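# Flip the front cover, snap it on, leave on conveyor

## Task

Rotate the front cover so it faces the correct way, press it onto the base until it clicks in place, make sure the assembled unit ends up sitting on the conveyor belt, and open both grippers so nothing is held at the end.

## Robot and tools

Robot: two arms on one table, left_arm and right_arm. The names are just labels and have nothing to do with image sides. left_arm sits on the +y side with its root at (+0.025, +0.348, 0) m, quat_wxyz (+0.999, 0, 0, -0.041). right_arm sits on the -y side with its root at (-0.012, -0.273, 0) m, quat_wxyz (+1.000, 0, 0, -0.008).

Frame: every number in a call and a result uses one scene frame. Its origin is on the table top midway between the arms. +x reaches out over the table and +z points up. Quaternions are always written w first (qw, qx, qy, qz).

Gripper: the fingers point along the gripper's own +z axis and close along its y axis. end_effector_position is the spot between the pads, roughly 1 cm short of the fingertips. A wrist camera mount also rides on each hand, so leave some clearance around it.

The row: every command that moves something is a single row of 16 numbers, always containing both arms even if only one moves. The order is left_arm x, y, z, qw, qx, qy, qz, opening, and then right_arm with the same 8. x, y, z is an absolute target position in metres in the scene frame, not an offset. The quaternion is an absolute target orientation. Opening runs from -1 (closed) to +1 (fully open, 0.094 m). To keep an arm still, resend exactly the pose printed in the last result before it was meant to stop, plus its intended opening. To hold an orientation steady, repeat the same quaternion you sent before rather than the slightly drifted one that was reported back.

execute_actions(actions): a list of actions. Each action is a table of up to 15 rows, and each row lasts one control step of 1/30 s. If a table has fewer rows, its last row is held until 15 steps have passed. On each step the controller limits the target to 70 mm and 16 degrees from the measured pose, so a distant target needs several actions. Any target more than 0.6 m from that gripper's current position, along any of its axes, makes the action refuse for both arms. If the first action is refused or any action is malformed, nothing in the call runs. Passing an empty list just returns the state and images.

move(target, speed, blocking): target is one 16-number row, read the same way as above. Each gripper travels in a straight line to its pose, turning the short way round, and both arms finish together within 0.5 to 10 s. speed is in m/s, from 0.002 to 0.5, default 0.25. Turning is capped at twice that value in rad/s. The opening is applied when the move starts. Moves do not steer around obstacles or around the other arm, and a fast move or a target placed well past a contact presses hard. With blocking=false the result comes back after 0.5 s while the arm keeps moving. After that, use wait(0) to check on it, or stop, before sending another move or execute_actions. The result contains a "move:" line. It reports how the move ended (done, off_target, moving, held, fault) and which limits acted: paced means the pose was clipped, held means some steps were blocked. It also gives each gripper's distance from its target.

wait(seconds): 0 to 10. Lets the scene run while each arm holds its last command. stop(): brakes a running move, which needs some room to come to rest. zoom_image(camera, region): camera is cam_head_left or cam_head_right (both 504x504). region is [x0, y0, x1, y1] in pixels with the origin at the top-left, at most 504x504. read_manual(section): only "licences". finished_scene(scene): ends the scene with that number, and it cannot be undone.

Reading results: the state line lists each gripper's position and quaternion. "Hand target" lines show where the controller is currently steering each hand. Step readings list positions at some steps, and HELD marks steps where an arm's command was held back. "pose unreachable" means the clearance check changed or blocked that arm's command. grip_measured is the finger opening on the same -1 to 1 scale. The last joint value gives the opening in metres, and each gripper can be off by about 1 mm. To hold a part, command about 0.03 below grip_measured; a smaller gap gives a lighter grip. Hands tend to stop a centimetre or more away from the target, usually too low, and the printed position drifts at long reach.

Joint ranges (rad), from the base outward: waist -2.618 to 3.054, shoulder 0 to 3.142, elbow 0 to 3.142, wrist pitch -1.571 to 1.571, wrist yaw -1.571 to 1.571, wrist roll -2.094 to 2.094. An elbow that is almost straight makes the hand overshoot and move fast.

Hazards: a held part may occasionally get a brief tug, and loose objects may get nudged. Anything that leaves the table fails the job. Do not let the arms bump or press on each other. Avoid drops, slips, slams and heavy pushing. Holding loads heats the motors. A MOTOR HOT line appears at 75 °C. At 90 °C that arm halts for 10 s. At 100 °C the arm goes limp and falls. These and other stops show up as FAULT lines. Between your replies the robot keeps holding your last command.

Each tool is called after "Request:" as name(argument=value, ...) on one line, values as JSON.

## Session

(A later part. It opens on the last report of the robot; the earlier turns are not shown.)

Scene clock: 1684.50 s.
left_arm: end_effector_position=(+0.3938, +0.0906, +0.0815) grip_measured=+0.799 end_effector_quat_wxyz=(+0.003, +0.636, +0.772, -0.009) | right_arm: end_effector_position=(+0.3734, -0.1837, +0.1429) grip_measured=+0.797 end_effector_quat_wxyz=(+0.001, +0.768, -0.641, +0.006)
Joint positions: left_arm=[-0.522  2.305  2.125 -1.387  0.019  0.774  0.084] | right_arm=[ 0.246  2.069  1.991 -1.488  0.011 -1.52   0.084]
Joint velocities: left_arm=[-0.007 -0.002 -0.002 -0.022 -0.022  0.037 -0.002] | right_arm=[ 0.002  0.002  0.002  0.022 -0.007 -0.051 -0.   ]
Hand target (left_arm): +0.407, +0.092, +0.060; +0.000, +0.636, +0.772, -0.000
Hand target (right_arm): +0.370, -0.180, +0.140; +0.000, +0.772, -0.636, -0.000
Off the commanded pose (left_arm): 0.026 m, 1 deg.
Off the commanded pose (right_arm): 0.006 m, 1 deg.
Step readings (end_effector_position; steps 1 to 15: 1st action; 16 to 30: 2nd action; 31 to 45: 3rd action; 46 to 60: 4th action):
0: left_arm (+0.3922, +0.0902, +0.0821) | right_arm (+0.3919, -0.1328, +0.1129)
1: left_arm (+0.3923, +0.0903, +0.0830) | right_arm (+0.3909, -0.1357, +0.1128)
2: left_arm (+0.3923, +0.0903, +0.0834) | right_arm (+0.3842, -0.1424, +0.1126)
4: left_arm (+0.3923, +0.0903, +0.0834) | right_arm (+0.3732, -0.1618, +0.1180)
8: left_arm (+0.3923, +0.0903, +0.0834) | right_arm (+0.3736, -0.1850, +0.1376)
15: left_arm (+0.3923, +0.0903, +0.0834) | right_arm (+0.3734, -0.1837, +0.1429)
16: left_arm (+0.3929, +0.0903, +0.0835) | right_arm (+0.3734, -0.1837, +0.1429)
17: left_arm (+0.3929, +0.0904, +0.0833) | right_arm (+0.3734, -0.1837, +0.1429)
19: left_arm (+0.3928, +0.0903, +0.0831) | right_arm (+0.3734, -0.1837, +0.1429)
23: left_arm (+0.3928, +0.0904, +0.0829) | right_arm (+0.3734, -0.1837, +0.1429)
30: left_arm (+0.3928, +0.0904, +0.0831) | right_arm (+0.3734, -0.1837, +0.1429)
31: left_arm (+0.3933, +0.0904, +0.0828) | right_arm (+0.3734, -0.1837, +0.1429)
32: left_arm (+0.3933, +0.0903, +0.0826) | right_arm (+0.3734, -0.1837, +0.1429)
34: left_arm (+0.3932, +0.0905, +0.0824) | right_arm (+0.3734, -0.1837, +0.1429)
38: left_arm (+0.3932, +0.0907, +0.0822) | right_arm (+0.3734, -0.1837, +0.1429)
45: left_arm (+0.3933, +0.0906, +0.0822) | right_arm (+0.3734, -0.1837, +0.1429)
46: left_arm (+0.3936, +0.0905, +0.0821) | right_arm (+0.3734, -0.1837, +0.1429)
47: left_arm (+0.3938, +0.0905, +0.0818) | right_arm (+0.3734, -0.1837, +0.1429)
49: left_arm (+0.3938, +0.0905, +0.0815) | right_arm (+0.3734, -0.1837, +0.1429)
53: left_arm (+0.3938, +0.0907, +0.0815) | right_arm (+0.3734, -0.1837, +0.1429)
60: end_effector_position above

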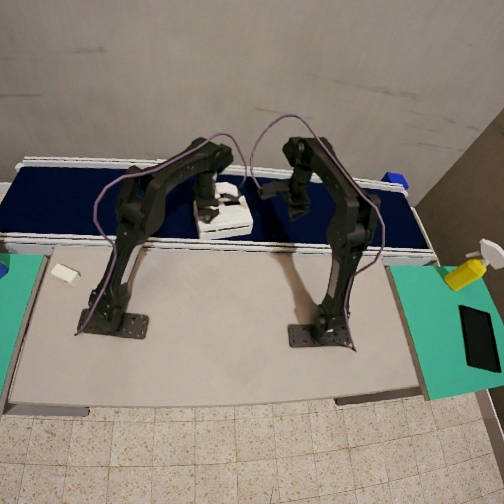

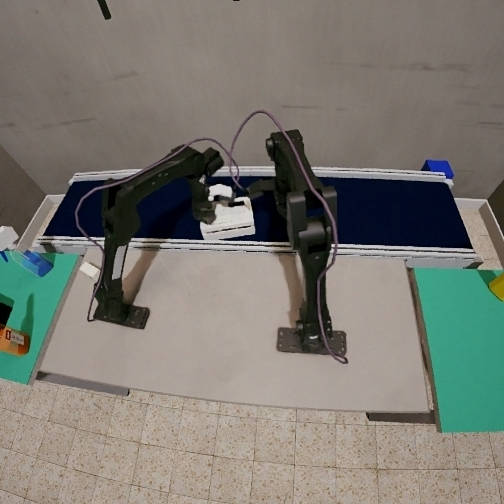

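Request:
execute_actions(actions=[[[0.396,0.089,0.04,0,0.636,0.772,0,0.8,0.37,-0.18,0.14,0,-0.772,0.636,0,0.8]],[[0.398,0.088,0.025,0,0.636,0.772,0,0.8,0.37,-0.18,0.14,0,-0.772,0.636,0,0.8]],[[0.40,0.087,0.012,0,0.636,0.772,0,0.8,0.37,-0.18,0.14,0,-0.772,0.636,0,0.8]],[[0.394,0.09,0.085,0,0.636,0.772,0,0.8,0.37,-0.18,0.14,0,-0.772,0.636,0,0.8]],[[0.37,0.07,0.105,0,0.636,0.772,0,-1,0.37,-0.18,0.14,0,-0.772,0.636,0,0.8]],[[0.349,0.052,0.10,0,0.636,0.772,0,-1,0.37,-0.18,0.14,0,-0.772,0.636,0,0.8]],[[0.349,0.052,0.085,0,0.636,0.772,0,-1,0.37,-0.18,0.14,0,-0.772,0.636,0,0.8]],[[0.349,0.052,0.07,0,0.636,0.772,0,-1,0.37,-0.18,0.14,0,-0.772,0.636,0,0.8]],[[0.349,0.052,0.05,0,0.636,0.772,0,-1,0.37,-0.18,0.14,0,-0.772,0.636,0,0.8]],[[0.351,0.05,0.03,0,0.636,0.772,0,-1,0.37,-0.18,0.14,0,-0.772,0.636,0,0.8]]])

Request:
zoom_image(camera="cam_head_right", region=[175, 175, 280, 245])

Scene clock: 1702.87 s.
left_arm: end_effector_position=(+0.3465, +0.0521, +0.0796) grip_measured=-0.982 end_effector_quat_wxyz=(+0.022, +0.641, +0.767, +0.000) | right_arm: end_effector_position=(+0.3734, -0.1837, +0.1429) grip_measured=+0.797 end_effector_quat_wxyz=(+0.001, +0.768, -0.641, +0.006)
Joint positions: left_arm=[-0.665  2.191  1.929 -1.264 -0.003  0.645  0.001] | right_arm=[ 0.246  2.069  1.991 -1.488  0.011 -1.52   0.084]
Joint velocities: left_arm=[ 0.002  0.007  0.012 -0.037 -0.11  -0.022 -0.002] | right_arm=[ 0.007  0.007 -0.032  0.051 -0.007 -0.066  0.   ]
Hand target (left_arm): +0.347, +0.054, +0.033; -0.002, +0.636, +0.772, +0.000
Hand target (right_arm): +0.370, -0.180, +0.140; +0.000, +0.772, -0.636, -0.000
Off the commanded pose (left_arm): 0.050 m, 3 deg.
Off the commanded pose (right_arm): 0.006 m, 1 deg.
Step readings (end_effector_position; steps 1 to 15: 1st action; 16 to 30: 2nd action; 31 to 45: 3rd action; 46 to 60: 4th action; 61 to 75: 5th action; 76 to 90: 6th action; 91 to 105: 7th action; 106 to 120: 8th action; 121 to 135: 9th action; 136 to 150: 10th action):
0: left_arm (+0.3938, +0.0906, +0.0815) | right_arm (+0.3734, -0.1837, +0.1429)
1: left_arm (+0.3930, +0.0908, +0.0800) | right_arm (+0.3734, -0.1837, +0.1429)
2: left_arm (+0.3929, +0.0907, +0.0803) | right_arm (+0.3734, -0.1837, +0.1429)
4: left_arm (+0.3930, +0.0907, +0.0808) | right_arm (+0.3734, -0.1837, +0.1429)
8: left_arm (+0.3930, +0.0907, +0.0812) | right_arm (+0.3734, -0.1837, +0.1429)
15: left_arm (+0.3930, +0.0907, +0.0811) | right_arm (+0.3734, -0.1837, +0.1429)
16: left_arm (+0.3929, +0.0907, +0.0805) | right_arm (+0.3734, -0.1837, +0.1429)
17: left_arm (+0.3929, +0.0907, +0.0807) | right_arm (+0.3734, -0.1837, +0.1429)
19: left_arm (+0.3929, +0.0907, +0.0808) | right_arm (+0.3734, -0.1837, +0.1429)
23: left_arm (+0.3929, +0.0907, +0.0809) | right_arm (+0.3734, -0.1837, +0.1429)
30: left_arm (+0.3929, +0.0907, +0.0808) | right_arm (+0.3734, -0.1837, +0.1429)
31: left_arm (+0.3927, +0.0908, +0.0802) | right_arm (+0.3734, -0.1837, +0.1429)
32: left_arm (+0.3927, +0.0908, +0.0803) | right_arm (+0.3734, -0.1837, +0.1429)
34: left_arm (+0.3927, +0.0908, +0.0804) | right_arm (+0.3734, -0.1837, +0.1429)
38: left_arm (+0.3927, +0.0907, +0.0804) | right_arm (+0.3734, -0.1837, +0.1429)
45: left_arm (+0.3927, +0.0907, +0.0805) | right_arm (+0.3734, -0.1837, +0.1429)
46: left_arm (+0.3935, +0.0906, +0.0857) | right_arm (+0.3734, -0.1837, +0.1429)
47: left_arm (+0.3957, +0.0891, +0.0869) | right_arm (+0.3734, -0.1837, +0.1429)
49: left_arm (+0.4009, +0.0859, +0.0882) | right_arm (+0.3734, -0.1837, +0.1429)
53: left_arm (+0.4000, +0.0874, +0.0875) | right_arm (+0.3734, -0.1837, +0.1429)
60: left_arm (+0.3953, +0.0912, +0.0867) | right_arm (+0.3734, -0.1837, +0.1429)
61: left_arm (+0.3934, +0.0901, +0.0874) | right_arm (+0.3734, -0.1837, +0.1429)
62: left_arm (+0.3903, +0.0884, +0.0883) | right_arm (+0.3734, -0.1837, +0.1429)
64: left_arm (+0.3817, +0.0796, +0.0910) | right_arm (+0.3734, -0.1837, +0.1429)
68: left_arm (+0.3695, +0.0654, +0.0951) | right_arm (+0.3734, -0.1837, +0.1429)
75: left_arm (+0.3681, +0.0681, +0.0960) | right_arm (+0.3734, -0.1837, +0.1429)
76: left_arm (+0.3670, +0.0672, +0.0958) | right_arm (+0.3734, -0.1837, +0.1429)
77: left_arm (+0.3648, +0.0658, +0.0954) | right_arm (+0.3734, -0.1837, +0.1429)
79: left_arm (+0.3578, +0.0600, +0.0948) | right_arm (+0.3734, -0.1837, +0.1429)
83: left_arm (+0.3485, +0.0503, +0.0946) | right_arm (+0.3734, -0.1837, +0.1429)
90: left_arm (+0.3484, +0.0503, +0.0951) | right_arm (+0.3734, -0.1837, +0.1429)
91: left_arm (+0.3485, +0.0502, +0.0935) | right_arm (+0.3734, -0.1837, +0.1429)
92: left_arm (+0.3477, +0.0509, +0.0915) | right_arm (+0.3734, -0.1837, +0.1429)
94: left_arm (+0.3453, +0.0532, +0.0863) | right_arm (+0.3734, -0.1837, +0.1429)
98: left_arm (+0.3451, +0.0534, +0.0824) | right_arm (+0.3734, -0.1837, +0.1429)
105: left_arm (+0.3468, +0.0518, +0.0824) | right_arm (+0.3734, -0.1837, +0.1429)
106: left_arm (+0.3468, +0.0518, +0.0812) | right_arm (+0.3734, -0.1837, +0.1429)
107: left_arm (+0.3468, +0.0518, +0.0814) | right_arm (+0.3734, -0.1837, +0.1429)
109: left_arm (+0.3469, +0.0517, +0.0815) | right_arm (+0.3734, -0.1837, +0.1429)
113: left_arm (+0.3469, +0.0517, +0.0815) | right_arm (+0.3734, -0.1837, +0.1429)
120: left_arm (+0.3469, +0.0518, +0.0814) | right_arm (+0.3734, -0.1837, +0.1429)
121: left_arm (+0.3466, +0.0520, +0.0804) | right_arm (+0.3734, -0.1837, +0.1429)
122: left_arm (+0.3466, +0.0520, +0.0804) | right_arm (+0.3734, -0.1837, +0.1429)
124: left_arm (+0.3466, +0.0520, +0.0806) | right_arm (+0.3734, -0.1837, +0.1429)
128: left_arm (+0.3467, +0.0519, +0.0805) | right_arm (+0.3734, -0.1837, +0.1429)
135: left_arm (+0.3466, +0.0520, +0.0805) | right_arm (+0.3734, -0.1837, +0.1429)
136: left_arm (+0.3465, +0.0521, +0.0795) | right_arm (+0.3734, -0.1837, +0.1429)
137: left_arm (+0.3465, +0.0521, +0.0795) | right_arm (+0.3734, -0.1837, +0.1429)
139: left_arm (+0.3465, +0.0521, +0.0796) | right_arm (+0.3734, -0.1837, +0.1429)
143: left_arm (+0.3466, +0.0520, +0.0796) | right_arm (+0.3734, -0.1837, +0.1429)
150: end_effector_position above

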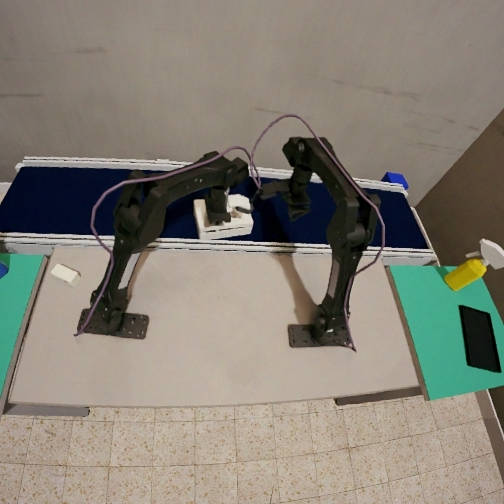

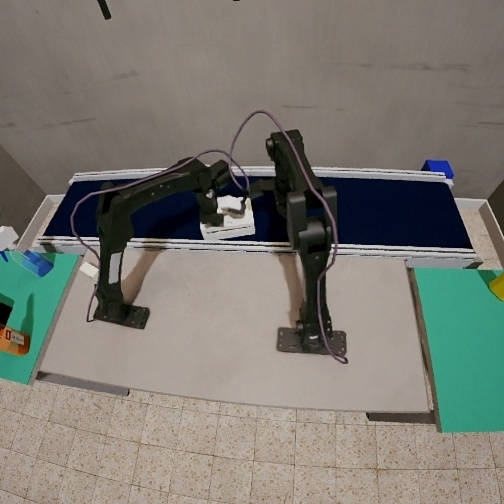

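Region (175, 175, 280, 245) of cam_head_right's 504x504 image, scaled by 4.800, with more detail than that image has.

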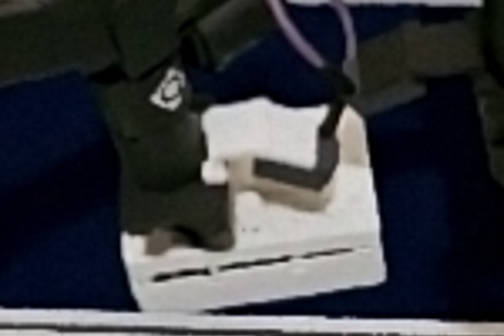

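Request:
move(target=[0.36,0.15,0.12,0,0.636,0.772,0,-1,0.40,-0.13,0.12,0.244,-0.713,0.587,0.296,0.4], speed=0.12)

Request:
move(target=[0.380,0.145,0.072,0.296,0.587,0.713,-0.244,0.5,0.428,-0.09,0.068,0.244,-0.713,0.587,0.296,0.5], speed=0.15)

Scene clock: 1713.10 s.
left_arm: end_effector_position=(+0.3663, +0.1441, +0.1169) grip_measured=-0.982 end_effector_quat_wxyz=(+0.006, +0.634, +0.774, +0.002) | right_arm: end_effector_position=(+0.3957, -0.1305, +0.1180) grip_measured=+0.403 end_effector_quat_wxyz=(-0.233, +0.716, -0.589, -0.293)
Joint positions: left_arm=[-0.459  2.053  1.863 -1.369 -0.001  0.831  0.001] | right_arm=[ 0.063  2.288  2.04  -1.478 -0.755 -1.778  0.066]
Joint velocities: left_arm=[ 0.002  0.007 -0.027  0.007 -0.037 -0.007  0.   ] | right_arm=[ 0.002  0.002 -0.007 -0.022  0.007 -0.007 -0.   ]
Hand target (left_arm): +0.360, +0.150, +0.121; -0.000, +0.636, +0.772, -0.001
Hand target (right_arm): +0.400, -0.130, +0.121; -0.243, +0.712, -0.587, -0.298
Off the commanded pose (left_arm): 0.009 m, 1 deg.
Off the commanded pose (right_arm): 0.005 m, 1 deg.
move: done

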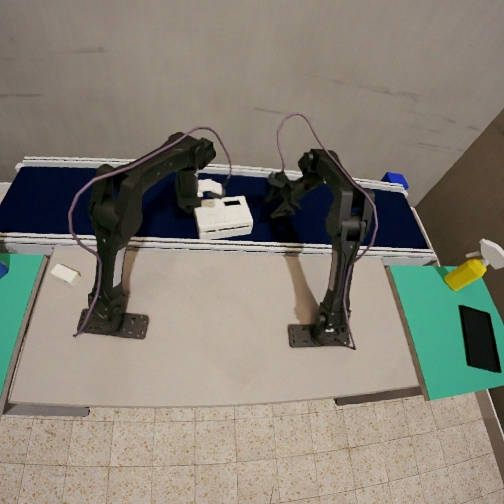

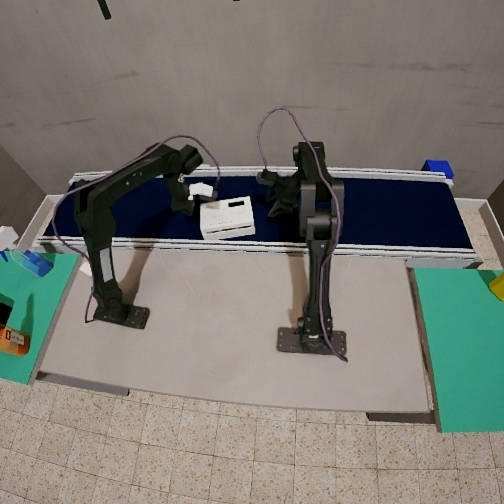

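Scene clock: 1716.30 s.
left_arm: end_effector_position=(+0.3835, +0.1457, +0.0681) grip_measured=+0.498 end_effector_quat_wxyz=(+0.291, +0.586, +0.719, -0.235) | right_arm: end_effector_position=(+0.4206, -0.0972, +0.0657) grip_measured=+0.497 end_effector_quat_wxyz=(-0.231, +0.713, -0.593, -0.296)
Joint positions: left_arm=[-0.16   1.837  1.137 -0.474  0.674  0.985  0.07 ] | right_arm=[ 0.132  2.424  2.07  -1.311 -0.764 -1.675  0.07 ]
Joint velocities: left_arm=[ 0.007 -0.002  0.007 -0.007 -0.007 -0.022 -0.001] | right_arm=[-0.012 -0.012 -0.017  0.007 -0.022 -0.037 -0.001]
Hand target (left_arm): +0.379, +0.145, +0.072; +0.298, +0.586, +0.713, -0.243
Hand target (right_arm): +0.427, -0.091, +0.068; -0.244, +0.713, -0.587, -0.296
Off the commanded pose (left_arm): 0.005 m, 1 deg.
Off the commanded pose (right_arm): 0.011 m, 2 deg.
move: off_target (right_arm)

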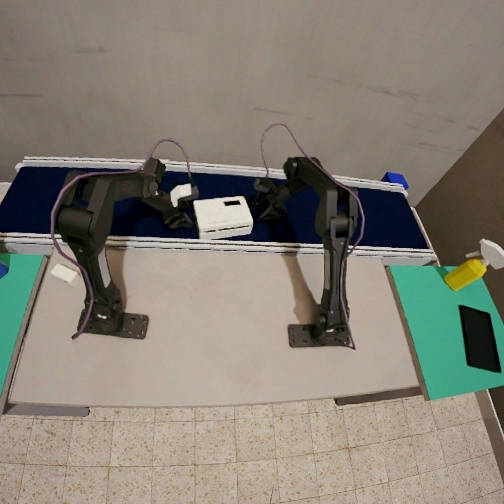

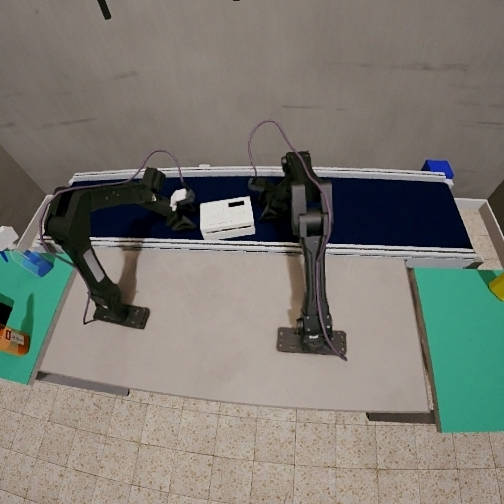

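Request:
execute_actions(actions=[[[0.381,0.137,0.072,0.296,0.587,0.713,-0.244,0.5,0.429,-0.082,0.072,0.244,-0.713,0.587,0.296,0.5]],[[0.382,0.131,0.073,0.296,0.587,0.713,-0.244,0.5,0.428,-0.075,0.072,0.244,-0.713,0.587,0.296,0.5]]])

Scene clock: 1721.67 s.
left_arm: end_effector_position=(+0.3808, +0.1348, +0.0696) grip_measured=+0.498 end_effector_quat_wxyz=(+0.292, +0.589, +0.715, -0.240) | right_arm: end_effector_position=(+0.4229, -0.0808, +0.0708) grip_measured=+0.497 end_effector_quat_wxyz=(-0.233, +0.714, -0.591, -0.293)
Joint positions: left_arm=[-0.188  1.837  1.137 -0.457  0.675  0.96   0.07 ] | right_arm=[ 0.166  2.426  2.095 -1.295 -0.767 -1.63   0.07 ]
Joint velocities: left_arm=[-0.007 -0.002  0.017 -0.022 -0.095  0.066 -0.   ] | right_arm=[-0.007 -0.012  0.002 -0.051 -0.037 -0.022 -0.001]
Hand target (left_arm): +0.382, +0.131, +0.073; +0.296, +0.587, +0.713, -0.244
Hand target (right_arm): +0.428, -0.075, +0.072; -0.244, +0.713, -0.587, -0.296
Off the commanded pose (left_arm): 0.005 m, 1 deg.
Off the commanded pose (right_arm): 0.008 m, 1 deg.
Step readings (end_effector_position; steps 1 to 15: 1st action; 16 to 30: 2nd action):
0: left_arm (+0.3838, +0.1455, +0.0684) | right_arm (+0.4206, -0.0972, +0.0657)
1: left_arm (+0.3838, +0.1451, +0.0684) | right_arm (+0.4210, -0.0967, +0.0663)
2: left_arm (+0.3838, +0.1445, +0.0686) | right_arm (+0.4218, -0.0957, +0.0668)
4: left_arm (+0.3831, +0.1427, +0.0687) | right_arm (+0.4228, -0.0926, +0.0686)
8: left_arm (+0.3826, +0.1412, +0.0689) | right_arm (+0.4228, -0.0876, +0.0708)
15: left_arm (+0.3829, +0.1412, +0.0690) | right_arm (+0.4227, -0.0872, +0.0710)
16: left_arm (+0.3827, +0.1406, +0.0690) | right_arm (+0.4228, -0.0868, +0.0709)
17: left_arm (+0.3824, +0.1396, +0.0691) | right_arm (+0.4231, -0.0863, +0.0709)
19: left_arm (+0.3813, +0.1369, +0.0693) | right_arm (+0.4231, -0.0843, +0.0709)
23: left_arm (+0.3805, +0.1349, +0.0695) | right_arm (+0.4225, -0.0810, +0.0708)
30: end_effector_position above

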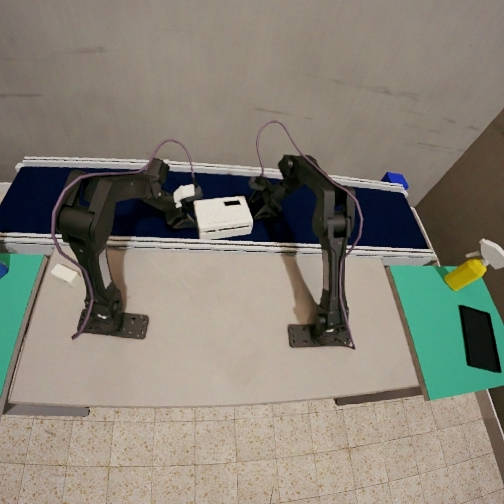

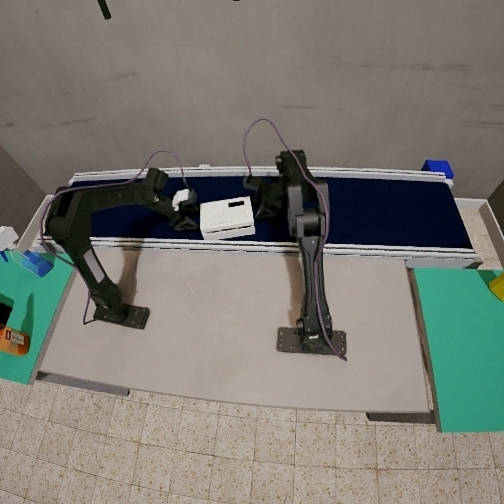

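Request:
execute_actions(actions=[[[0.384,0.122,0.075,0.296,0.587,0.713,-0.244,0.5,0.426,-0.066,0.074,0.244,-0.713,0.587,0.296,0.5]],[[0.386,0.110,0.078,0.296,0.587,0.713,-0.244,0.5,0.424,-0.054,0.077,0.244,-0.713,0.587,0.296,0.5]],[[0.386,0.110,0.095,0.296,0.587,0.713,-0.244,0.5,0.424,-0.054,0.092,0.244,-0.713,0.587,0.296,0.5]],[[0.386,0.110,0.115,0.296,0.587,0.713,-0.244,0.5,0.424,-0.054,0.11,0.244,-0.713,0.587,0.296,0.5]],[[0.386,0.110,0.135,0.296,0.587,0.713,-0.244,0.5,0.424,-0.054,0.13,0.244,-0.713,0.587,0.296,0.5]],[[0.386,0.110,0.155,0.296,0.587,0.713,-0.244,0.5,0.424,-0.054,0.15,0.244,-0.713,0.587,0.296,0.5]],[[0.386,0.110,0.175,0.296,0.587,0.713,-0.244,0.5,0.424,-0.054,0.17,0.244,-0.713,0.587,0.296,0.5]]])

Request:
zoom_image(camera="cam_head_left", region=[175, 165, 275, 245])

Request:
zoom_image(camera="cam_head_right", region=[180, 165, 280, 245])

Scene clock: 1733.50 s.
left_arm: end_effector_position=(+0.3849, +0.1284, +0.1522) grip_measured=+0.498 end_effector_quat_wxyz=(+0.264, +0.582, +0.736, -0.223) | right_arm: end_effector_position=(+0.4353, -0.0765, +0.1485) grip_measured=+0.497 end_effector_quat_wxyz=(-0.238, +0.717, -0.605, -0.251)
Joint positions: left_arm=[-0.226  1.78   1.444 -0.841  0.602  0.906  0.07 ] | right_arm=[ 0.189  2.431  2.445 -1.532 -0.704 -1.548  0.07 ]
Joint velocities: left_arm=[ 0.012 -0.007 -0.002 -0.037  0.037 -0.007  0.   ] | right_arm=[-0.002 -0.007  0.017 -0.081 -0.051 -0.022 -0.001]
Hand target (left_arm): +0.385, +0.111, +0.175; +0.295, +0.588, +0.713, -0.244
Hand target (right_arm): +0.424, -0.055, +0.170; -0.258, +0.709, -0.591, -0.285
Off the commanded pose (left_arm): 0.029 m, 5 deg.
Off the commanded pose (right_arm): 0.033 m, 6 deg.
joint sent to its limit (right arm) — the command would take joint 4 (wrist pitch) past its lower limit, so that joint was sent only as far as its limit.
Step readings (end_effector_position; steps 1 to 15: 1st action; 16 to 30: 2nd action; 31 to 45: 3rd action; 46 to 60: 4th action; 61 to 75: 5th action; 76 to 90: 6th action; 91 to 105: 7th action):
0: left_arm (+0.3808, +0.1348, +0.0696) | right_arm (+0.4230, -0.0808, +0.0708)
1: left_arm (+0.3806, +0.1340, +0.0696) | right_arm (+0.4230, -0.0801, +0.0708)
2: left_arm (+0.3801, +0.1327, +0.0696) | right_arm (+0.4233, -0.0791, +0.0707)
4: left_arm (+0.3787, +0.1299, +0.0692) | right_arm (+0.4229, -0.0768, +0.0703)
8: left_arm (+0.3789, +0.1301, +0.0689) | right_arm (+0.4230, -0.0766, +0.0700)
15: left_arm (+0.3790, +0.1300, +0.0689) | right_arm (+0.4233, -0.0765, +0.0700)
16: left_arm (+0.3793, +0.1291, +0.0693) | right_arm (+0.4232, -0.0757, +0.0698)
17: left_arm (+0.3797, +0.1287, +0.0694) | right_arm (+0.4234, -0.0760, +0.0687)
19: left_arm (+0.3803, +0.1275, +0.0701) | right_arm (+0.4244, -0.0772, +0.0670)
23: left_arm (+0.3808, +0.1268, +0.0704) | right_arm (+0.4252, -0.0781, +0.0658)
30: left_arm (+0.3808, +0.1267, +0.0705) | right_arm (+0.4253, -0.0783, +0.0653)
31: left_arm (+0.3807, +0.1267, +0.0713) | right_arm (+0.4256, -0.0783, +0.0660)
32: left_arm (+0.3809, +0.1267, +0.0724) | right_arm (+0.4260, -0.0781, +0.0667)
34: left_arm (+0.3825, +0.1267, +0.0755) | right_arm (+0.4275, -0.0781, +0.0683)
38: left_arm (+0.3835, +0.1270, +0.0773) | right_arm (+0.4292, -0.0780, +0.0701)
45: left_arm (+0.3832, +0.1272, +0.0771) | right_arm (+0.4290, -0.0778, +0.0703)
46: left_arm (+0.3829, +0.1272, +0.0783) | right_arm (+0.4290, -0.0778, +0.0723)
47: left_arm (+0.3826, +0.1272, +0.0800) | right_arm (+0.4290, -0.0776, +0.0745)
49: left_arm (+0.3841, +0.1271, +0.0860) | right_arm (+0.4313, -0.0774, +0.0806)
53: left_arm (+0.3847, +0.1269, +0.0922) | right_arm (+0.4347, -0.0772, +0.0874)
60: left_arm (+0.3833, +0.1273, +0.0918) | right_arm (+0.4333, -0.0768, +0.0884)
61: left_arm (+0.3830, +0.1274, +0.0932) | right_arm (+0.4332, -0.0768, +0.0907)
62: left_arm (+0.3826, +0.1274, +0.0953) | right_arm (+0.4332, -0.0765, +0.0932)
64: left_arm (+0.3841, +0.1271, +0.1032) | right_arm (+0.4358, -0.0762, +0.1007)
68: left_arm (+0.3854, +0.1268, +0.1128) | right_arm (+0.4392, -0.0761, +0.1095)
75: left_arm (+0.3854, +0.1274, +0.1125) | right_arm (+0.4364, -0.0766, +0.1115)
76: left_arm (+0.3851, +0.1276, +0.1141) | right_arm (+0.4361, -0.0766, +0.1138)
77: left_arm (+0.3850, +0.1277, +0.1163) | right_arm (+0.4363, -0.0764, +0.1164)
79: left_arm (+0.3874, +0.1274, +0.1237) | right_arm (+0.4382, -0.0763, +0.1242)
83: left_arm (+0.3877, +0.1276, +0.1313) | right_arm (+0.4405, -0.0763, +0.1351)
90: left_arm (+0.3851, +0.1283, +0.1304) | right_arm (+0.4359, -0.0762, +0.1398)
91: left_arm (+0.3846, +0.1285, +0.1322) | right_arm (+0.4356, -0.0760, +0.1417)
92: left_arm (+0.3842, +0.1286, +0.1347) | right_arm (+0.4353, -0.0759, +0.1432)
94: left_arm (+0.3857, +0.1281, +0.1434) | right_arm (+0.4361, -0.0759, +0.1471)
98: left_arm (+0.3867, +0.1278, +0.1527) | right_arm (+0.4365, -0.0766, +0.1482)
105: end_effector_position above

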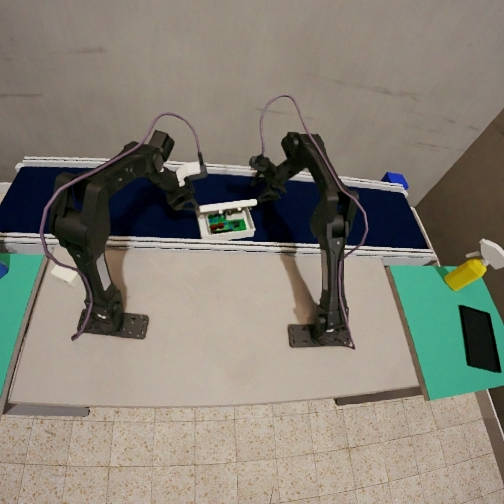

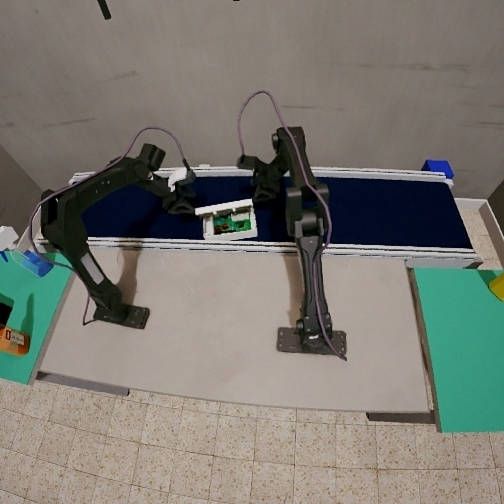

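Region (175, 165, 275, 245) of cam_head_left's 504x504 image, scaled by 5.040, with more detail than that image has; it fills the top 403 rows of this view, and the rest is white.

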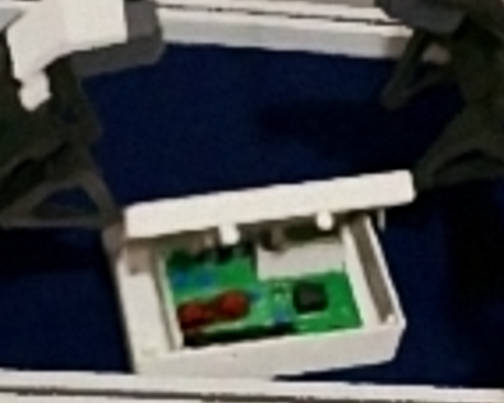

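Region (180, 165, 280, 245) of cam_head_right's 504x504 image, scaled by 5.040, with more detail than that image has; it fills the top 403 rows of this view, and the rest is white.

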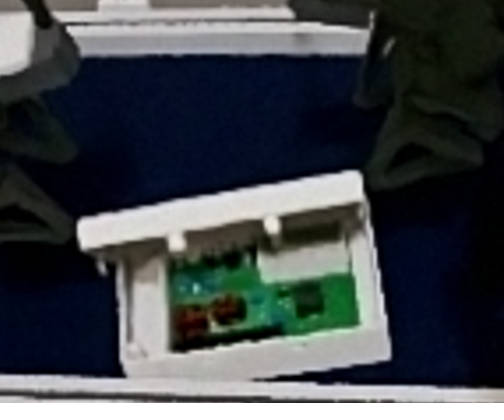

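Request:
execute_actions(actions=[[[0.386,0.106,0.155,0.296,0.587,0.713,-0.244,0.5,0.422,-0.058,0.15,0.244,-0.713,0.587,0.296,0.5]],[[0.385,0.102,0.135,0.296,0.587,0.713,-0.244,0.5,0.420,-0.062,0.135,0.244,-0.713,0.587,0.296,0.5]],[[0.384,0.099,0.118,0.296,0.587,0.713,-0.244,0.5,0.418,-0.065,0.12,0.244,-0.713,0.587,0.296,0.5]],[[0.383,0.099,0.102,0.296,0.587,0.713,-0.244,0.5,0.416,-0.065,0.107,0.244,-0.713,0.587,0.296,0.5]],[[0.382,0.099,0.09,0.296,0.587,0.713,-0.244,0.5,0.415,-0.065,0.096,0.244,-0.713,0.587,0.296,0.5]]])

Request:
zoom_image(camera="cam_head_left", region=[175, 165, 275, 245])

Request:
zoom_image(camera="cam_head_right", region=[180, 165, 280, 245])

Scene clock: 1747.30 s.
left_arm: end_effector_position=(+0.3766, +0.1183, +0.0843) grip_measured=+0.499 end_effector_quat_wxyz=(+0.266, +0.587, +0.731, -0.225) | right_arm: end_effector_position=(+0.4220, -0.0855, +0.0798) grip_measured=+0.497 end_effector_quat_wxyz=(-0.214, +0.721, -0.601, -0.270)
Joint positions: left_arm=[-0.258  1.82   1.211 -0.549  0.597  0.884  0.07 ] | right_arm=[ 0.175  2.402  2.119 -1.327 -0.703 -1.608  0.07 ]
Joint velocities: left_arm=[-0.002 -0.012 -0.002 -0.022  0.022 -0.066  0.001] | right_arm=[-0.002  0.002  0.012  0.051  0.007  0.022 -0.   ]
Hand target (left_arm): +0.381, +0.100, +0.091; +0.293, +0.588, +0.713, -0.244
Hand target (right_arm): +0.415, -0.066, +0.096; -0.241, +0.714, -0.586, -0.297
Off the commanded pose (left_arm): 0.021 m, 5 deg.
Off the commanded pose (right_arm): 0.027 m, 5 deg.
Step readings (end_effector_position; steps 1 to 15: 1st action; 16 to 30: 2nd action; 31 to 45: 3rd action; 46 to 60: 4th action; 61 to 75: 5th action):
0: left_arm (+0.3848, +0.1284, +0.1522) | right_arm (+0.4350, -0.0765, +0.1485)
1: left_arm (+0.3850, +0.1279, +0.1516) | right_arm (+0.4350, -0.0766, +0.1484)
2: left_arm (+0.3847, +0.1272, +0.1508) | right_arm (+0.4350, -0.0768, +0.1483)
4: left_arm (+0.3831, +0.1261, +0.1481) | right_arm (+0.4353, -0.0774, +0.1480)
8: left_arm (+0.3810, +0.1250, +0.1457) | right_arm (+0.4353, -0.0775, +0.1479)
15: left_arm (+0.3818, +0.1247, +0.1461) | right_arm (+0.4353, -0.0778, +0.1477)
16: left_arm (+0.3818, +0.1243, +0.1439) | right_arm (+0.4351, -0.0783, +0.1451)
17: left_arm (+0.3815, +0.1235, +0.1416) | right_arm (+0.4337, -0.0793, +0.1422)
19: left_arm (+0.3786, +0.1220, +0.1342) | right_arm (+0.4300, -0.0809, +0.1342)
23: left_arm (+0.3753, +0.1208, +0.1283) | right_arm (+0.4258, -0.0815, +0.1260)
30: left_arm (+0.3790, +0.1198, +0.1297) | right_arm (+0.4293, -0.0826, +0.1253)
31: left_arm (+0.3796, +0.1197, +0.1283) | right_arm (+0.4295, -0.0829, +0.1233)
32: left_arm (+0.3799, +0.1195, +0.1263) | right_arm (+0.4284, -0.0838, +0.1207)
34: left_arm (+0.3786, +0.1189, +0.1197) | right_arm (+0.4254, -0.0847, +0.1135)
38: left_arm (+0.3761, +0.1183, +0.1120) | right_arm (+0.4219, -0.0853, +0.1049)
45: left_arm (+0.3780, +0.1176, +0.1128) | right_arm (+0.4248, -0.0856, +0.1042)
46: left_arm (+0.3782, +0.1176, +0.1114) | right_arm (+0.4248, -0.0857, +0.1028)
47: left_arm (+0.3784, +0.1175, +0.1096) | right_arm (+0.4242, -0.0861, +0.1008)
49: left_arm (+0.3770, +0.1178, +0.1034) | right_arm (+0.4220, -0.0863, +0.0960)
53: left_arm (+0.3755, +0.1177, +0.0961) | right_arm (+0.4201, -0.0864, +0.0901)
60: left_arm (+0.3771, +0.1177, +0.0962) | right_arm (+0.4224, -0.0860, +0.0896)
61: left_arm (+0.3773, +0.1177, +0.0953) | right_arm (+0.4225, -0.0860, +0.0885)
62: left_arm (+0.3773, +0.1177, +0.0940) | right_arm (+0.4223, -0.0861, +0.0872)
64: left_arm (+0.3761, +0.1181, +0.0894) | right_arm (+0.4211, -0.0859, +0.0841)
68: left_arm (+0.3755, +0.1184, +0.0842) | right_arm (+0.4205, -0.0857, +0.0803)
75: end_effector_position above

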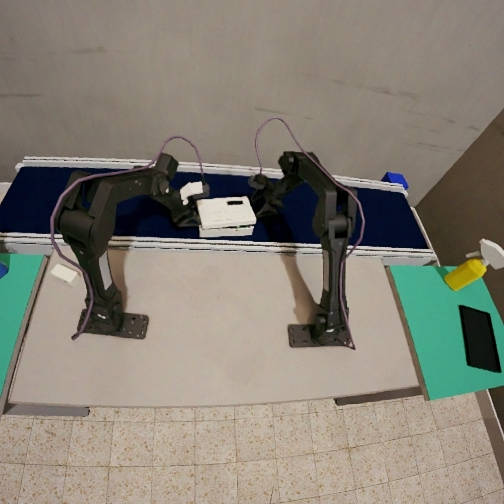

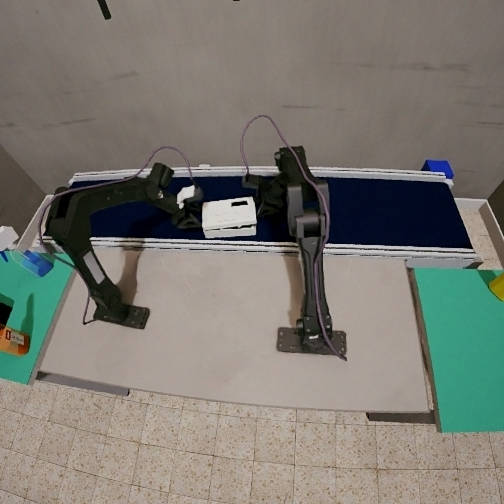

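Region (175, 165, 275, 245) of cam_head_left's 504x504 image, scaled by 5.040, with more detail than that image has; it fills the top 403 rows of this view, and the rest is white.

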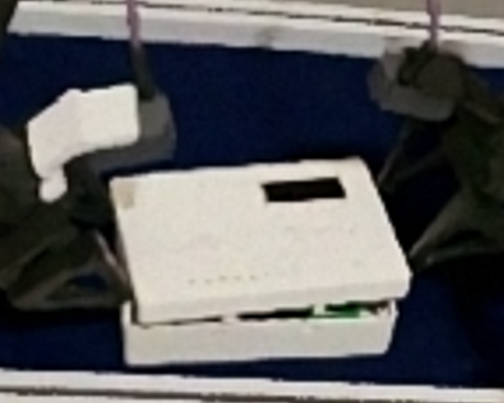

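Region (180, 165, 280, 245) of cam_head_right's 504x504 image, scaled by 5.040, with more detail than that image has; it fills the top 403 rows of this view, and the rest is white.

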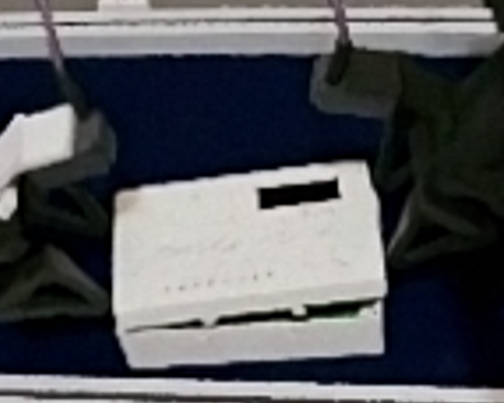

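Request:
execute_actions(actions=[[[0.386,0.101,0.105,0.292,0.6,0.702,-0.249,0.5,0.415,-0.063,0.108,0.249,-0.702,0.6,0.292,0.5]],[[0.392,0.104,0.112,0.287,0.612,0.692,-0.254,0.5,0.415,-0.060,0.112,0.254,-0.692,0.612,0.287,0.5]],[[0.396,0.106,0.112,0.287,0.612,0.692,-0.254,0.5,0.415,-0.058,0.112,0.254,-0.692,0.612,0.287,0.5]]])

Request:
zoom_image(camera="cam_head_left", region=[175, 165, 275, 245])

Request:
zoom_image(camera="cam_head_right", region=[180, 165, 280, 245])

Scene clock: 1756.10 s.
left_arm: end_effector_position=(+0.3899, +0.1237, +0.0986) grip_measured=+0.499 end_effector_quat_wxyz=(+0.261, +0.609, +0.714, -0.227) | right_arm: end_effector_position=(+0.4248, -0.0838, +0.0943) grip_measured=+0.497 end_effector_quat_wxyz=(-0.226, +0.697, -0.629, -0.258)
Joint positions: left_arm=[-0.227  1.87   1.345 -0.686  0.621  0.986  0.07 ] | right_arm=[ 0.179  2.334  2.059 -1.259 -0.7   -1.496  0.07 ]
Joint velocities: left_arm=[ 0.002  0.002 -0.012 -0.081 -0.037  0.007  0.   ] | right_arm=[ 0.007  0.007  0.002 -0.095 -0.037  0.051 -0.   ]
Hand target (left_arm): +0.395, +0.107, +0.112; +0.287, +0.612, +0.692, -0.253
Hand target (right_arm): +0.415, -0.059, +0.112; -0.250, +0.693, -0.611, -0.288
Off the commanded pose (left_arm): 0.023 m, 5 deg.
Off the commanded pose (right_arm): 0.033 m, 5 deg.
Step readings (end_effector_position; steps 1 to 15: 1st action; 16 to 30: 2nd action; 31 to 45: 3rd action):
0: left_arm (+0.3770, +0.1184, +0.0843) | right_arm (+0.4224, -0.0855, +0.0798)
1: left_arm (+0.3766, +0.1184, +0.0847) | right_arm (+0.4225, -0.0854, +0.0805)
2: left_arm (+0.3768, +0.1183, +0.0855) | right_arm (+0.4226, -0.0855, +0.0813)
4: left_arm (+0.3783, +0.1185, +0.0882) | right_arm (+0.4234, -0.0856, +0.0846)
8: left_arm (+0.3797, +0.1190, +0.0909) | right_arm (+0.4253, -0.0854, +0.0916)
15: left_arm (+0.3790, +0.1190, +0.0911) | right_arm (+0.4265, -0.0852, +0.0931)
16: left_arm (+0.3791, +0.1192, +0.0919) | right_arm (+0.4265, -0.0851, +0.0932)
17: left_arm (+0.3805, +0.1192, +0.0933) | right_arm (+0.4260, -0.0853, +0.0927)
19: left_arm (+0.3856, +0.1206, +0.0962) | right_arm (+0.4248, -0.0855, +0.0926)
23: left_arm (+0.3896, +0.1219, +0.1001) | right_arm (+0.4242, -0.0855, +0.0939)
30: left_arm (+0.3880, +0.1218, +0.0992) | right_arm (+0.4251, -0.0853, +0.0946)
31: left_arm (+0.3880, +0.1218, +0.0992) | right_arm (+0.4251, -0.0851, +0.0944)
32: left_arm (+0.3883, +0.1219, +0.0991) | right_arm (+0.4251, -0.0850, +0.0943)
34: left_arm (+0.3891, +0.1226, +0.0988) | right_arm (+0.4251, -0.0847, +0.0943)
38: left_arm (+0.3898, +0.1235, +0.0985) | right_arm (+0.4248, -0.0838, +0.0943)
45: end_effector_position above

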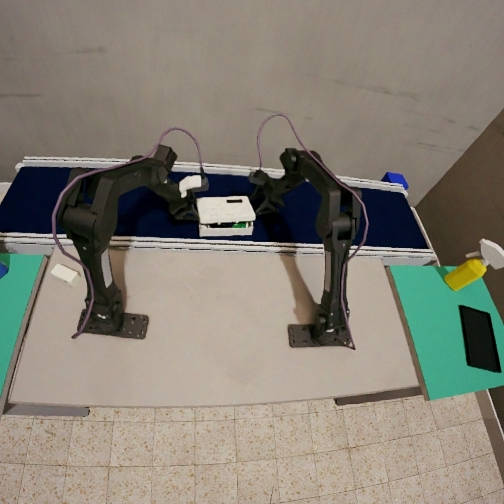

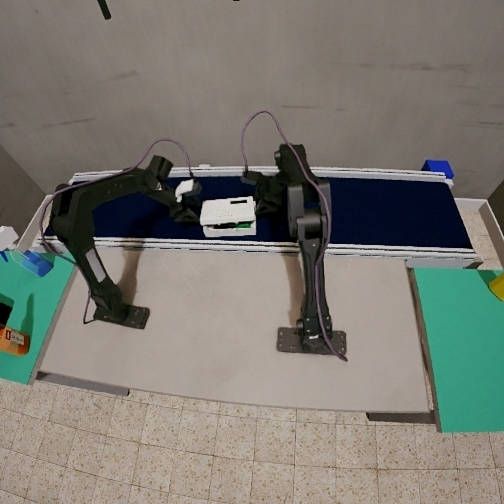

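Region (175, 165, 275, 245) of cam_head_left's 504x504 image, scaled by 5.040, with more detail than that image has; it fills the top 403 rows of this view, and the rest is white.

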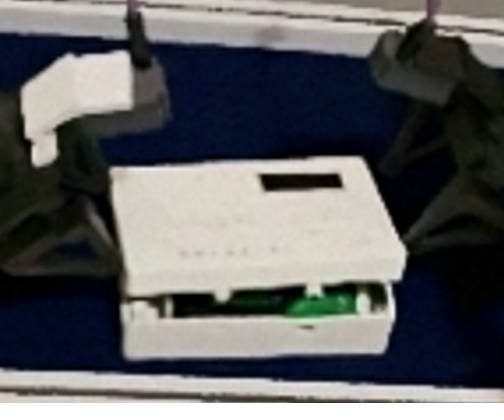

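Region (180, 165, 280, 245) of cam_head_right's 504x504 image, scaled by 5.040, with more detail than that image has; it fills the top 403 rows of this view, and the rest is white.

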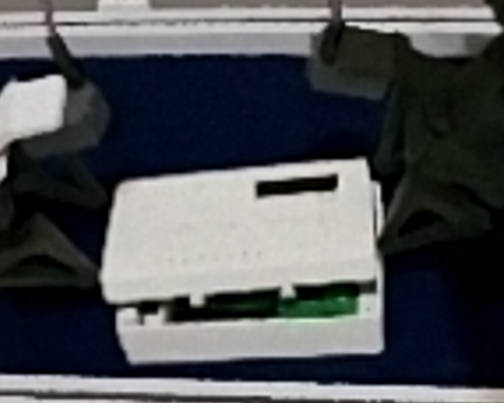

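Request:
execute_actions(actions=[[[0.396,0.106,0.10,0.287,0.612,0.692,-0.254,0.5,0.418,-0.058,0.102,0.254,-0.692,0.612,0.287,0.5]],[[0.396,0.106,0.09,0.287,0.612,0.692,-0.254,0.5,0.421,-0.058,0.093,0.254,-0.692,0.612,0.287,0.5]],[[0.396,0.106,0.083,0.287,0.612,0.692,-0.254,0.5,0.423,-0.058,0.085,0.254,-0.692,0.612,0.287,0.5]]])

Request:
zoom_image(camera="cam_head_left", region=[175, 165, 275, 245])

Request:
zoom_image(camera="cam_head_right", region=[180, 165, 280, 245])

Scene clock: 1767.00 s.
left_arm: end_effector_position=(+0.3925, +0.1212, +0.0857) grip_measured=+0.499 end_effector_quat_wxyz=(+0.264, +0.611, +0.709, -0.230) | right_arm: end_effector_position=(+0.4364, -0.0839, +0.0878) grip_measured=+0.497 end_effector_quat_wxyz=(-0.242, +0.705, -0.624, -0.237)
Joint positions: left_arm=[-0.227  1.896  1.321 -0.632  0.632  0.993  0.07 ] | right_arm=[ 0.179  2.334  2.037 -1.18  -0.685 -1.496  0.07 ]
Joint velocities: left_arm=[ 0.007 -0.002 -0.007  0.051 -0.007 -0.037  0.   ] | right_arm=[-0.017 -0.002  0.012  0.022 -0.066  0.007 -0.   ]
Hand target (left_arm): +0.395, +0.107, +0.083; +0.285, +0.613, +0.692, -0.253
Hand target (right_arm): +0.423, -0.059, +0.086; -0.250, +0.693, -0.612, -0.287
Off the commanded pose (left_arm): 0.016 m, 4 deg.
Off the commanded pose (right_arm): 0.029 m, 6 deg.
Step readings (end_effector_position; steps 1 to 15: 1st action; 16 to 30: 2nd action; 31 to 45: 3rd action):
0: left_arm (+0.3899, +0.1237, +0.0986) | right_arm (+0.4248, -0.0838, +0.0943)
1: left_arm (+0.3900, +0.1236, +0.0982) | right_arm (+0.4251, -0.0838, +0.0943)
2: left_arm (+0.3901, +0.1236, +0.0975) | right_arm (+0.4259, -0.0836, +0.0943)
4: left_arm (+0.3900, +0.1236, +0.0951) | right_arm (+0.4275, -0.0834, +0.0944)
8: left_arm (+0.3898, +0.1235, +0.0924) | right_arm (+0.4295, -0.0830, +0.0945)
15: left_arm (+0.3899, +0.1234, +0.0925) | right_arm (+0.4307, -0.0828, +0.0946)
16: left_arm (+0.3902, +0.1233, +0.0923) | right_arm (+0.4307, -0.0828, +0.0937)
17: left_arm (+0.3909, +0.1231, +0.0920) | right_arm (+0.4309, -0.0829, +0.0928)
19: left_arm (+0.3916, +0.1229, +0.0903) | right_arm (+0.4308, -0.0833, +0.0903)
23: left_arm (+0.3913, +0.1225, +0.0881) | right_arm (+0.4307, -0.0837, +0.0883)
30: left_arm (+0.3920, +0.1223, +0.0882) | right_arm (+0.4318, -0.0838, +0.0881)
31: left_arm (+0.3920, +0.1222, +0.0877) | right_arm (+0.4322, -0.0839, +0.0881)
32: left_arm (+0.3920, +0.1218, +0.0873) | right_arm (+0.4330, -0.0839, +0.0880)
34: left_arm (+0.3917, +0.1216, +0.0862) | right_arm (+0.4344, -0.0839, +0.0879)
38: left_arm (+0.3920, +0.1213, +0.0857) | right_arm (+0.4357, -0.0838, +0.0880)
45: end_effector_position above

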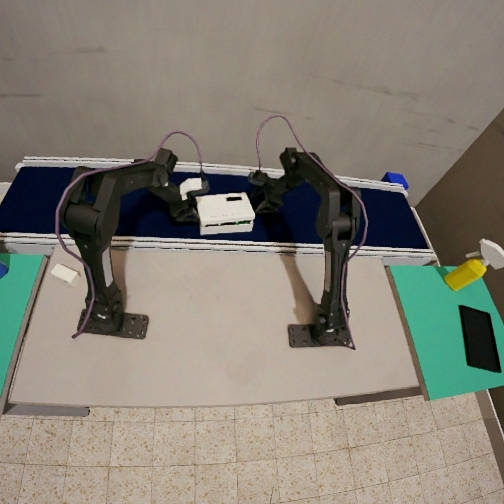

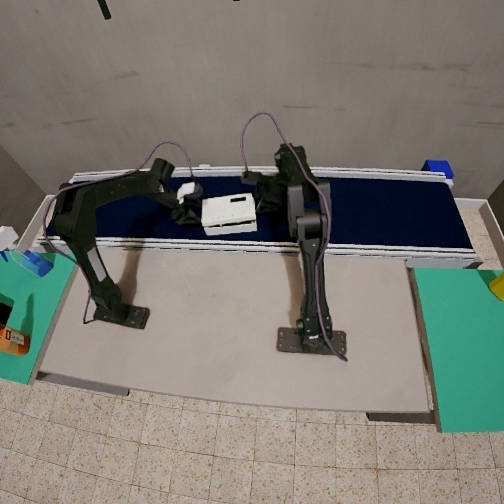

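Region (175, 165, 275, 245) of cam_head_left's 504x504 image, scaled by 5.040, with more detail than that image has; it fills the top 403 rows of this view, and the rest is white.

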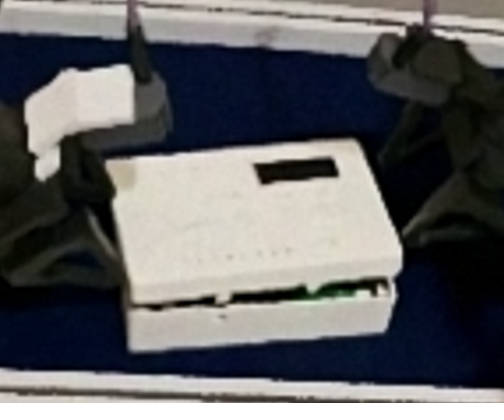

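Region (180, 165, 280, 245) of cam_head_right's 504x504 image, scaled by 5.040, with more detail than that image has; it fills the top 403 rows of this view, and the rest is white.

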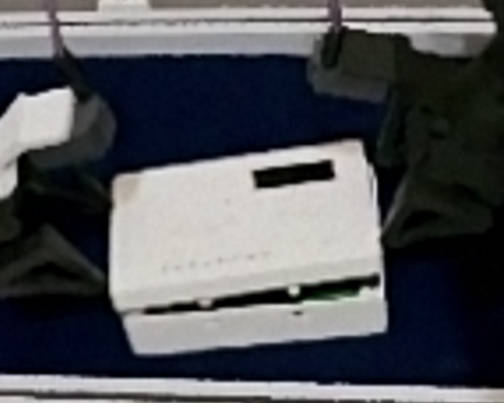

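Request:
execute_actions(actions=[[[0.396,0.106,0.077,0.287,0.612,0.692,-0.254,0.5,0.421,-0.058,0.076,0.254,-0.692,0.612,0.287,0.5]],[[0.391,0.13,0.08,0.287,0.612,0.692,-0.254,0.5,0.432,-0.092,0.08,0.254,-0.692,0.612,0.287,0.5]],[[0.388,0.155,0.085,0.287,0.612,0.692,-0.254,0.5,0.432,-0.115,0.085,0.254,-0.692,0.612,0.287,0.5]]])

Request:
zoom_image(camera="cam_head_left", region=[175, 165, 275, 245])

Request:
zoom_image(camera="cam_head_right", region=[180, 165, 280, 245])

Scene clock: 1777.03 s.
left_arm: end_effector_position=(+0.3983, +0.1575, +0.0800) grip_measured=+0.499 end_effector_quat_wxyz=(+0.289, +0.609, +0.699, -0.241) | right_arm: end_effector_position=(+0.4317, -0.1189, +0.0845) grip_measured=+0.497 end_effector_quat_wxyz=(-0.253, +0.692, -0.617, -0.276)
Joint positions: left_arm=[-0.11   1.893  1.269 -0.623  0.712  1.119  0.07 ] | right_arm=[ 0.081  2.367  2.046 -1.283 -0.766 -1.633  0.07 ]
Joint velocities: left_arm=[ 0.002 -0.012 -0.012 -0.022  0.051  0.037  0.   ] | right_arm=[-0.007  0.002  0.002 -0.066 -0.007 -0.051  0.001]
Hand target (left_arm): +0.388, +0.155, +0.085; +0.287, +0.612, +0.692, -0.254
Hand target (right_arm): +0.432, -0.115, +0.085; -0.255, +0.692, -0.612, -0.286
Off the commanded pose (left_arm): 0.012 m, 2 deg.
Off the commanded pose (right_arm): 0.004 m, 1 deg.
Step readings (end_effector_position; steps 1 to 15: 1st action; 16 to 30: 2nd action; 31 to 45: 3rd action):
0: left_arm (+0.3926, +0.1211, +0.0857) | right_arm (+0.4365, -0.0839, +0.0878)
1: left_arm (+0.3926, +0.1211, +0.0850) | right_arm (+0.4361, -0.0840, +0.0859)
2: left_arm (+0.3928, +0.1209, +0.0851) | right_arm (+0.4358, -0.0841, +0.0837)
4: left_arm (+0.3941, +0.1211, +0.0847) | right_arm (+0.4329, -0.0847, +0.0781)
8: left_arm (+0.3964, +0.1218, +0.0830) | right_arm (+0.4308, -0.0849, +0.0748)
15: left_arm (+0.3965, +0.1218, +0.0831) | right_arm (+0.4309, -0.0849, +0.0748)
16: left_arm (+0.3964, +0.1232, +0.0824) | right_arm (+0.4311, -0.0869, +0.0750)
17: left_arm (+0.3965, +0.1246, +0.0820) | right_arm (+0.4306, -0.0875, +0.0760)
19: left_arm (+0.3954, +0.1300, +0.0788) | right_arm (+0.4312, -0.0918, +0.0766)
23: left_arm (+0.3950, +0.1335, +0.0776) | right_arm (+0.4335, -0.0976, +0.0755)
30: left_arm (+0.3951, +0.1318, +0.0792) | right_arm (+0.4315, -0.0962, +0.0770)
31: left_arm (+0.3953, +0.1333, +0.0797) | right_arm (+0.4313, -0.0976, +0.0778)
32: left_arm (+0.3954, +0.1369, +0.0799) | right_arm (+0.4306, -0.0998, +0.0786)
34: left_arm (+0.3978, +0.1475, +0.0802) | right_arm (+0.4311, -0.1072, +0.0802)
38: left_arm (+0.4007, +0.1578, +0.0801) | right_arm (+0.4335, -0.1183, +0.0832)
45: end_effector_position above

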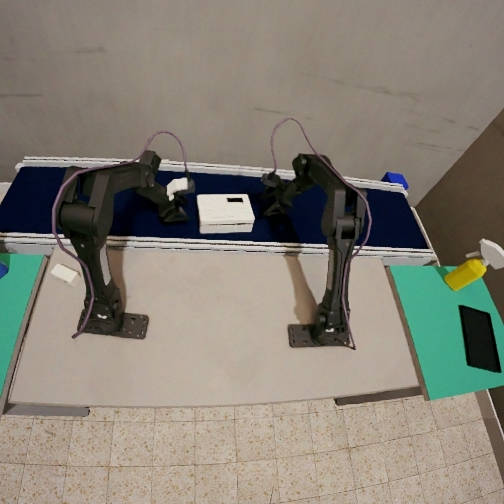

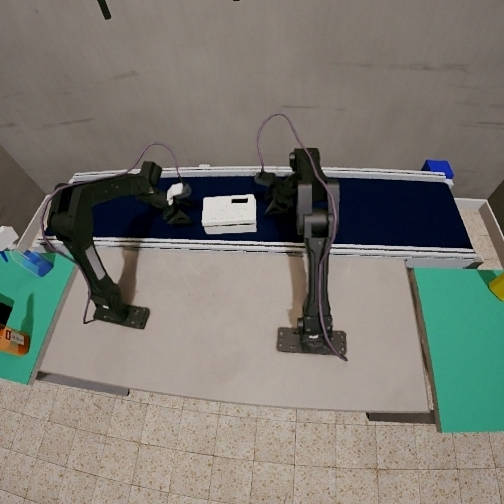

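Region (175, 165, 275, 245) of cam_head_left's 504x504 image, scaled by 5.040, with more detail than that image has; it fills the top 403 rows of this view, and the rest is white.

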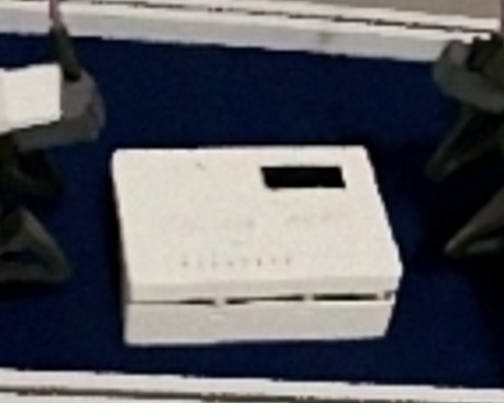

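Region (180, 165, 280, 245) of cam_head_right's 504x504 image, scaled by 5.040, with more detail than that image has; it fills the top 403 rows of this view, and the rest is white.

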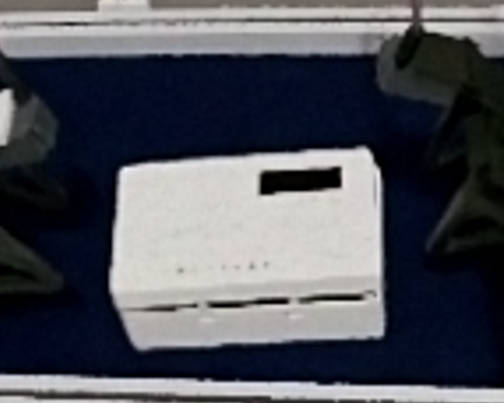

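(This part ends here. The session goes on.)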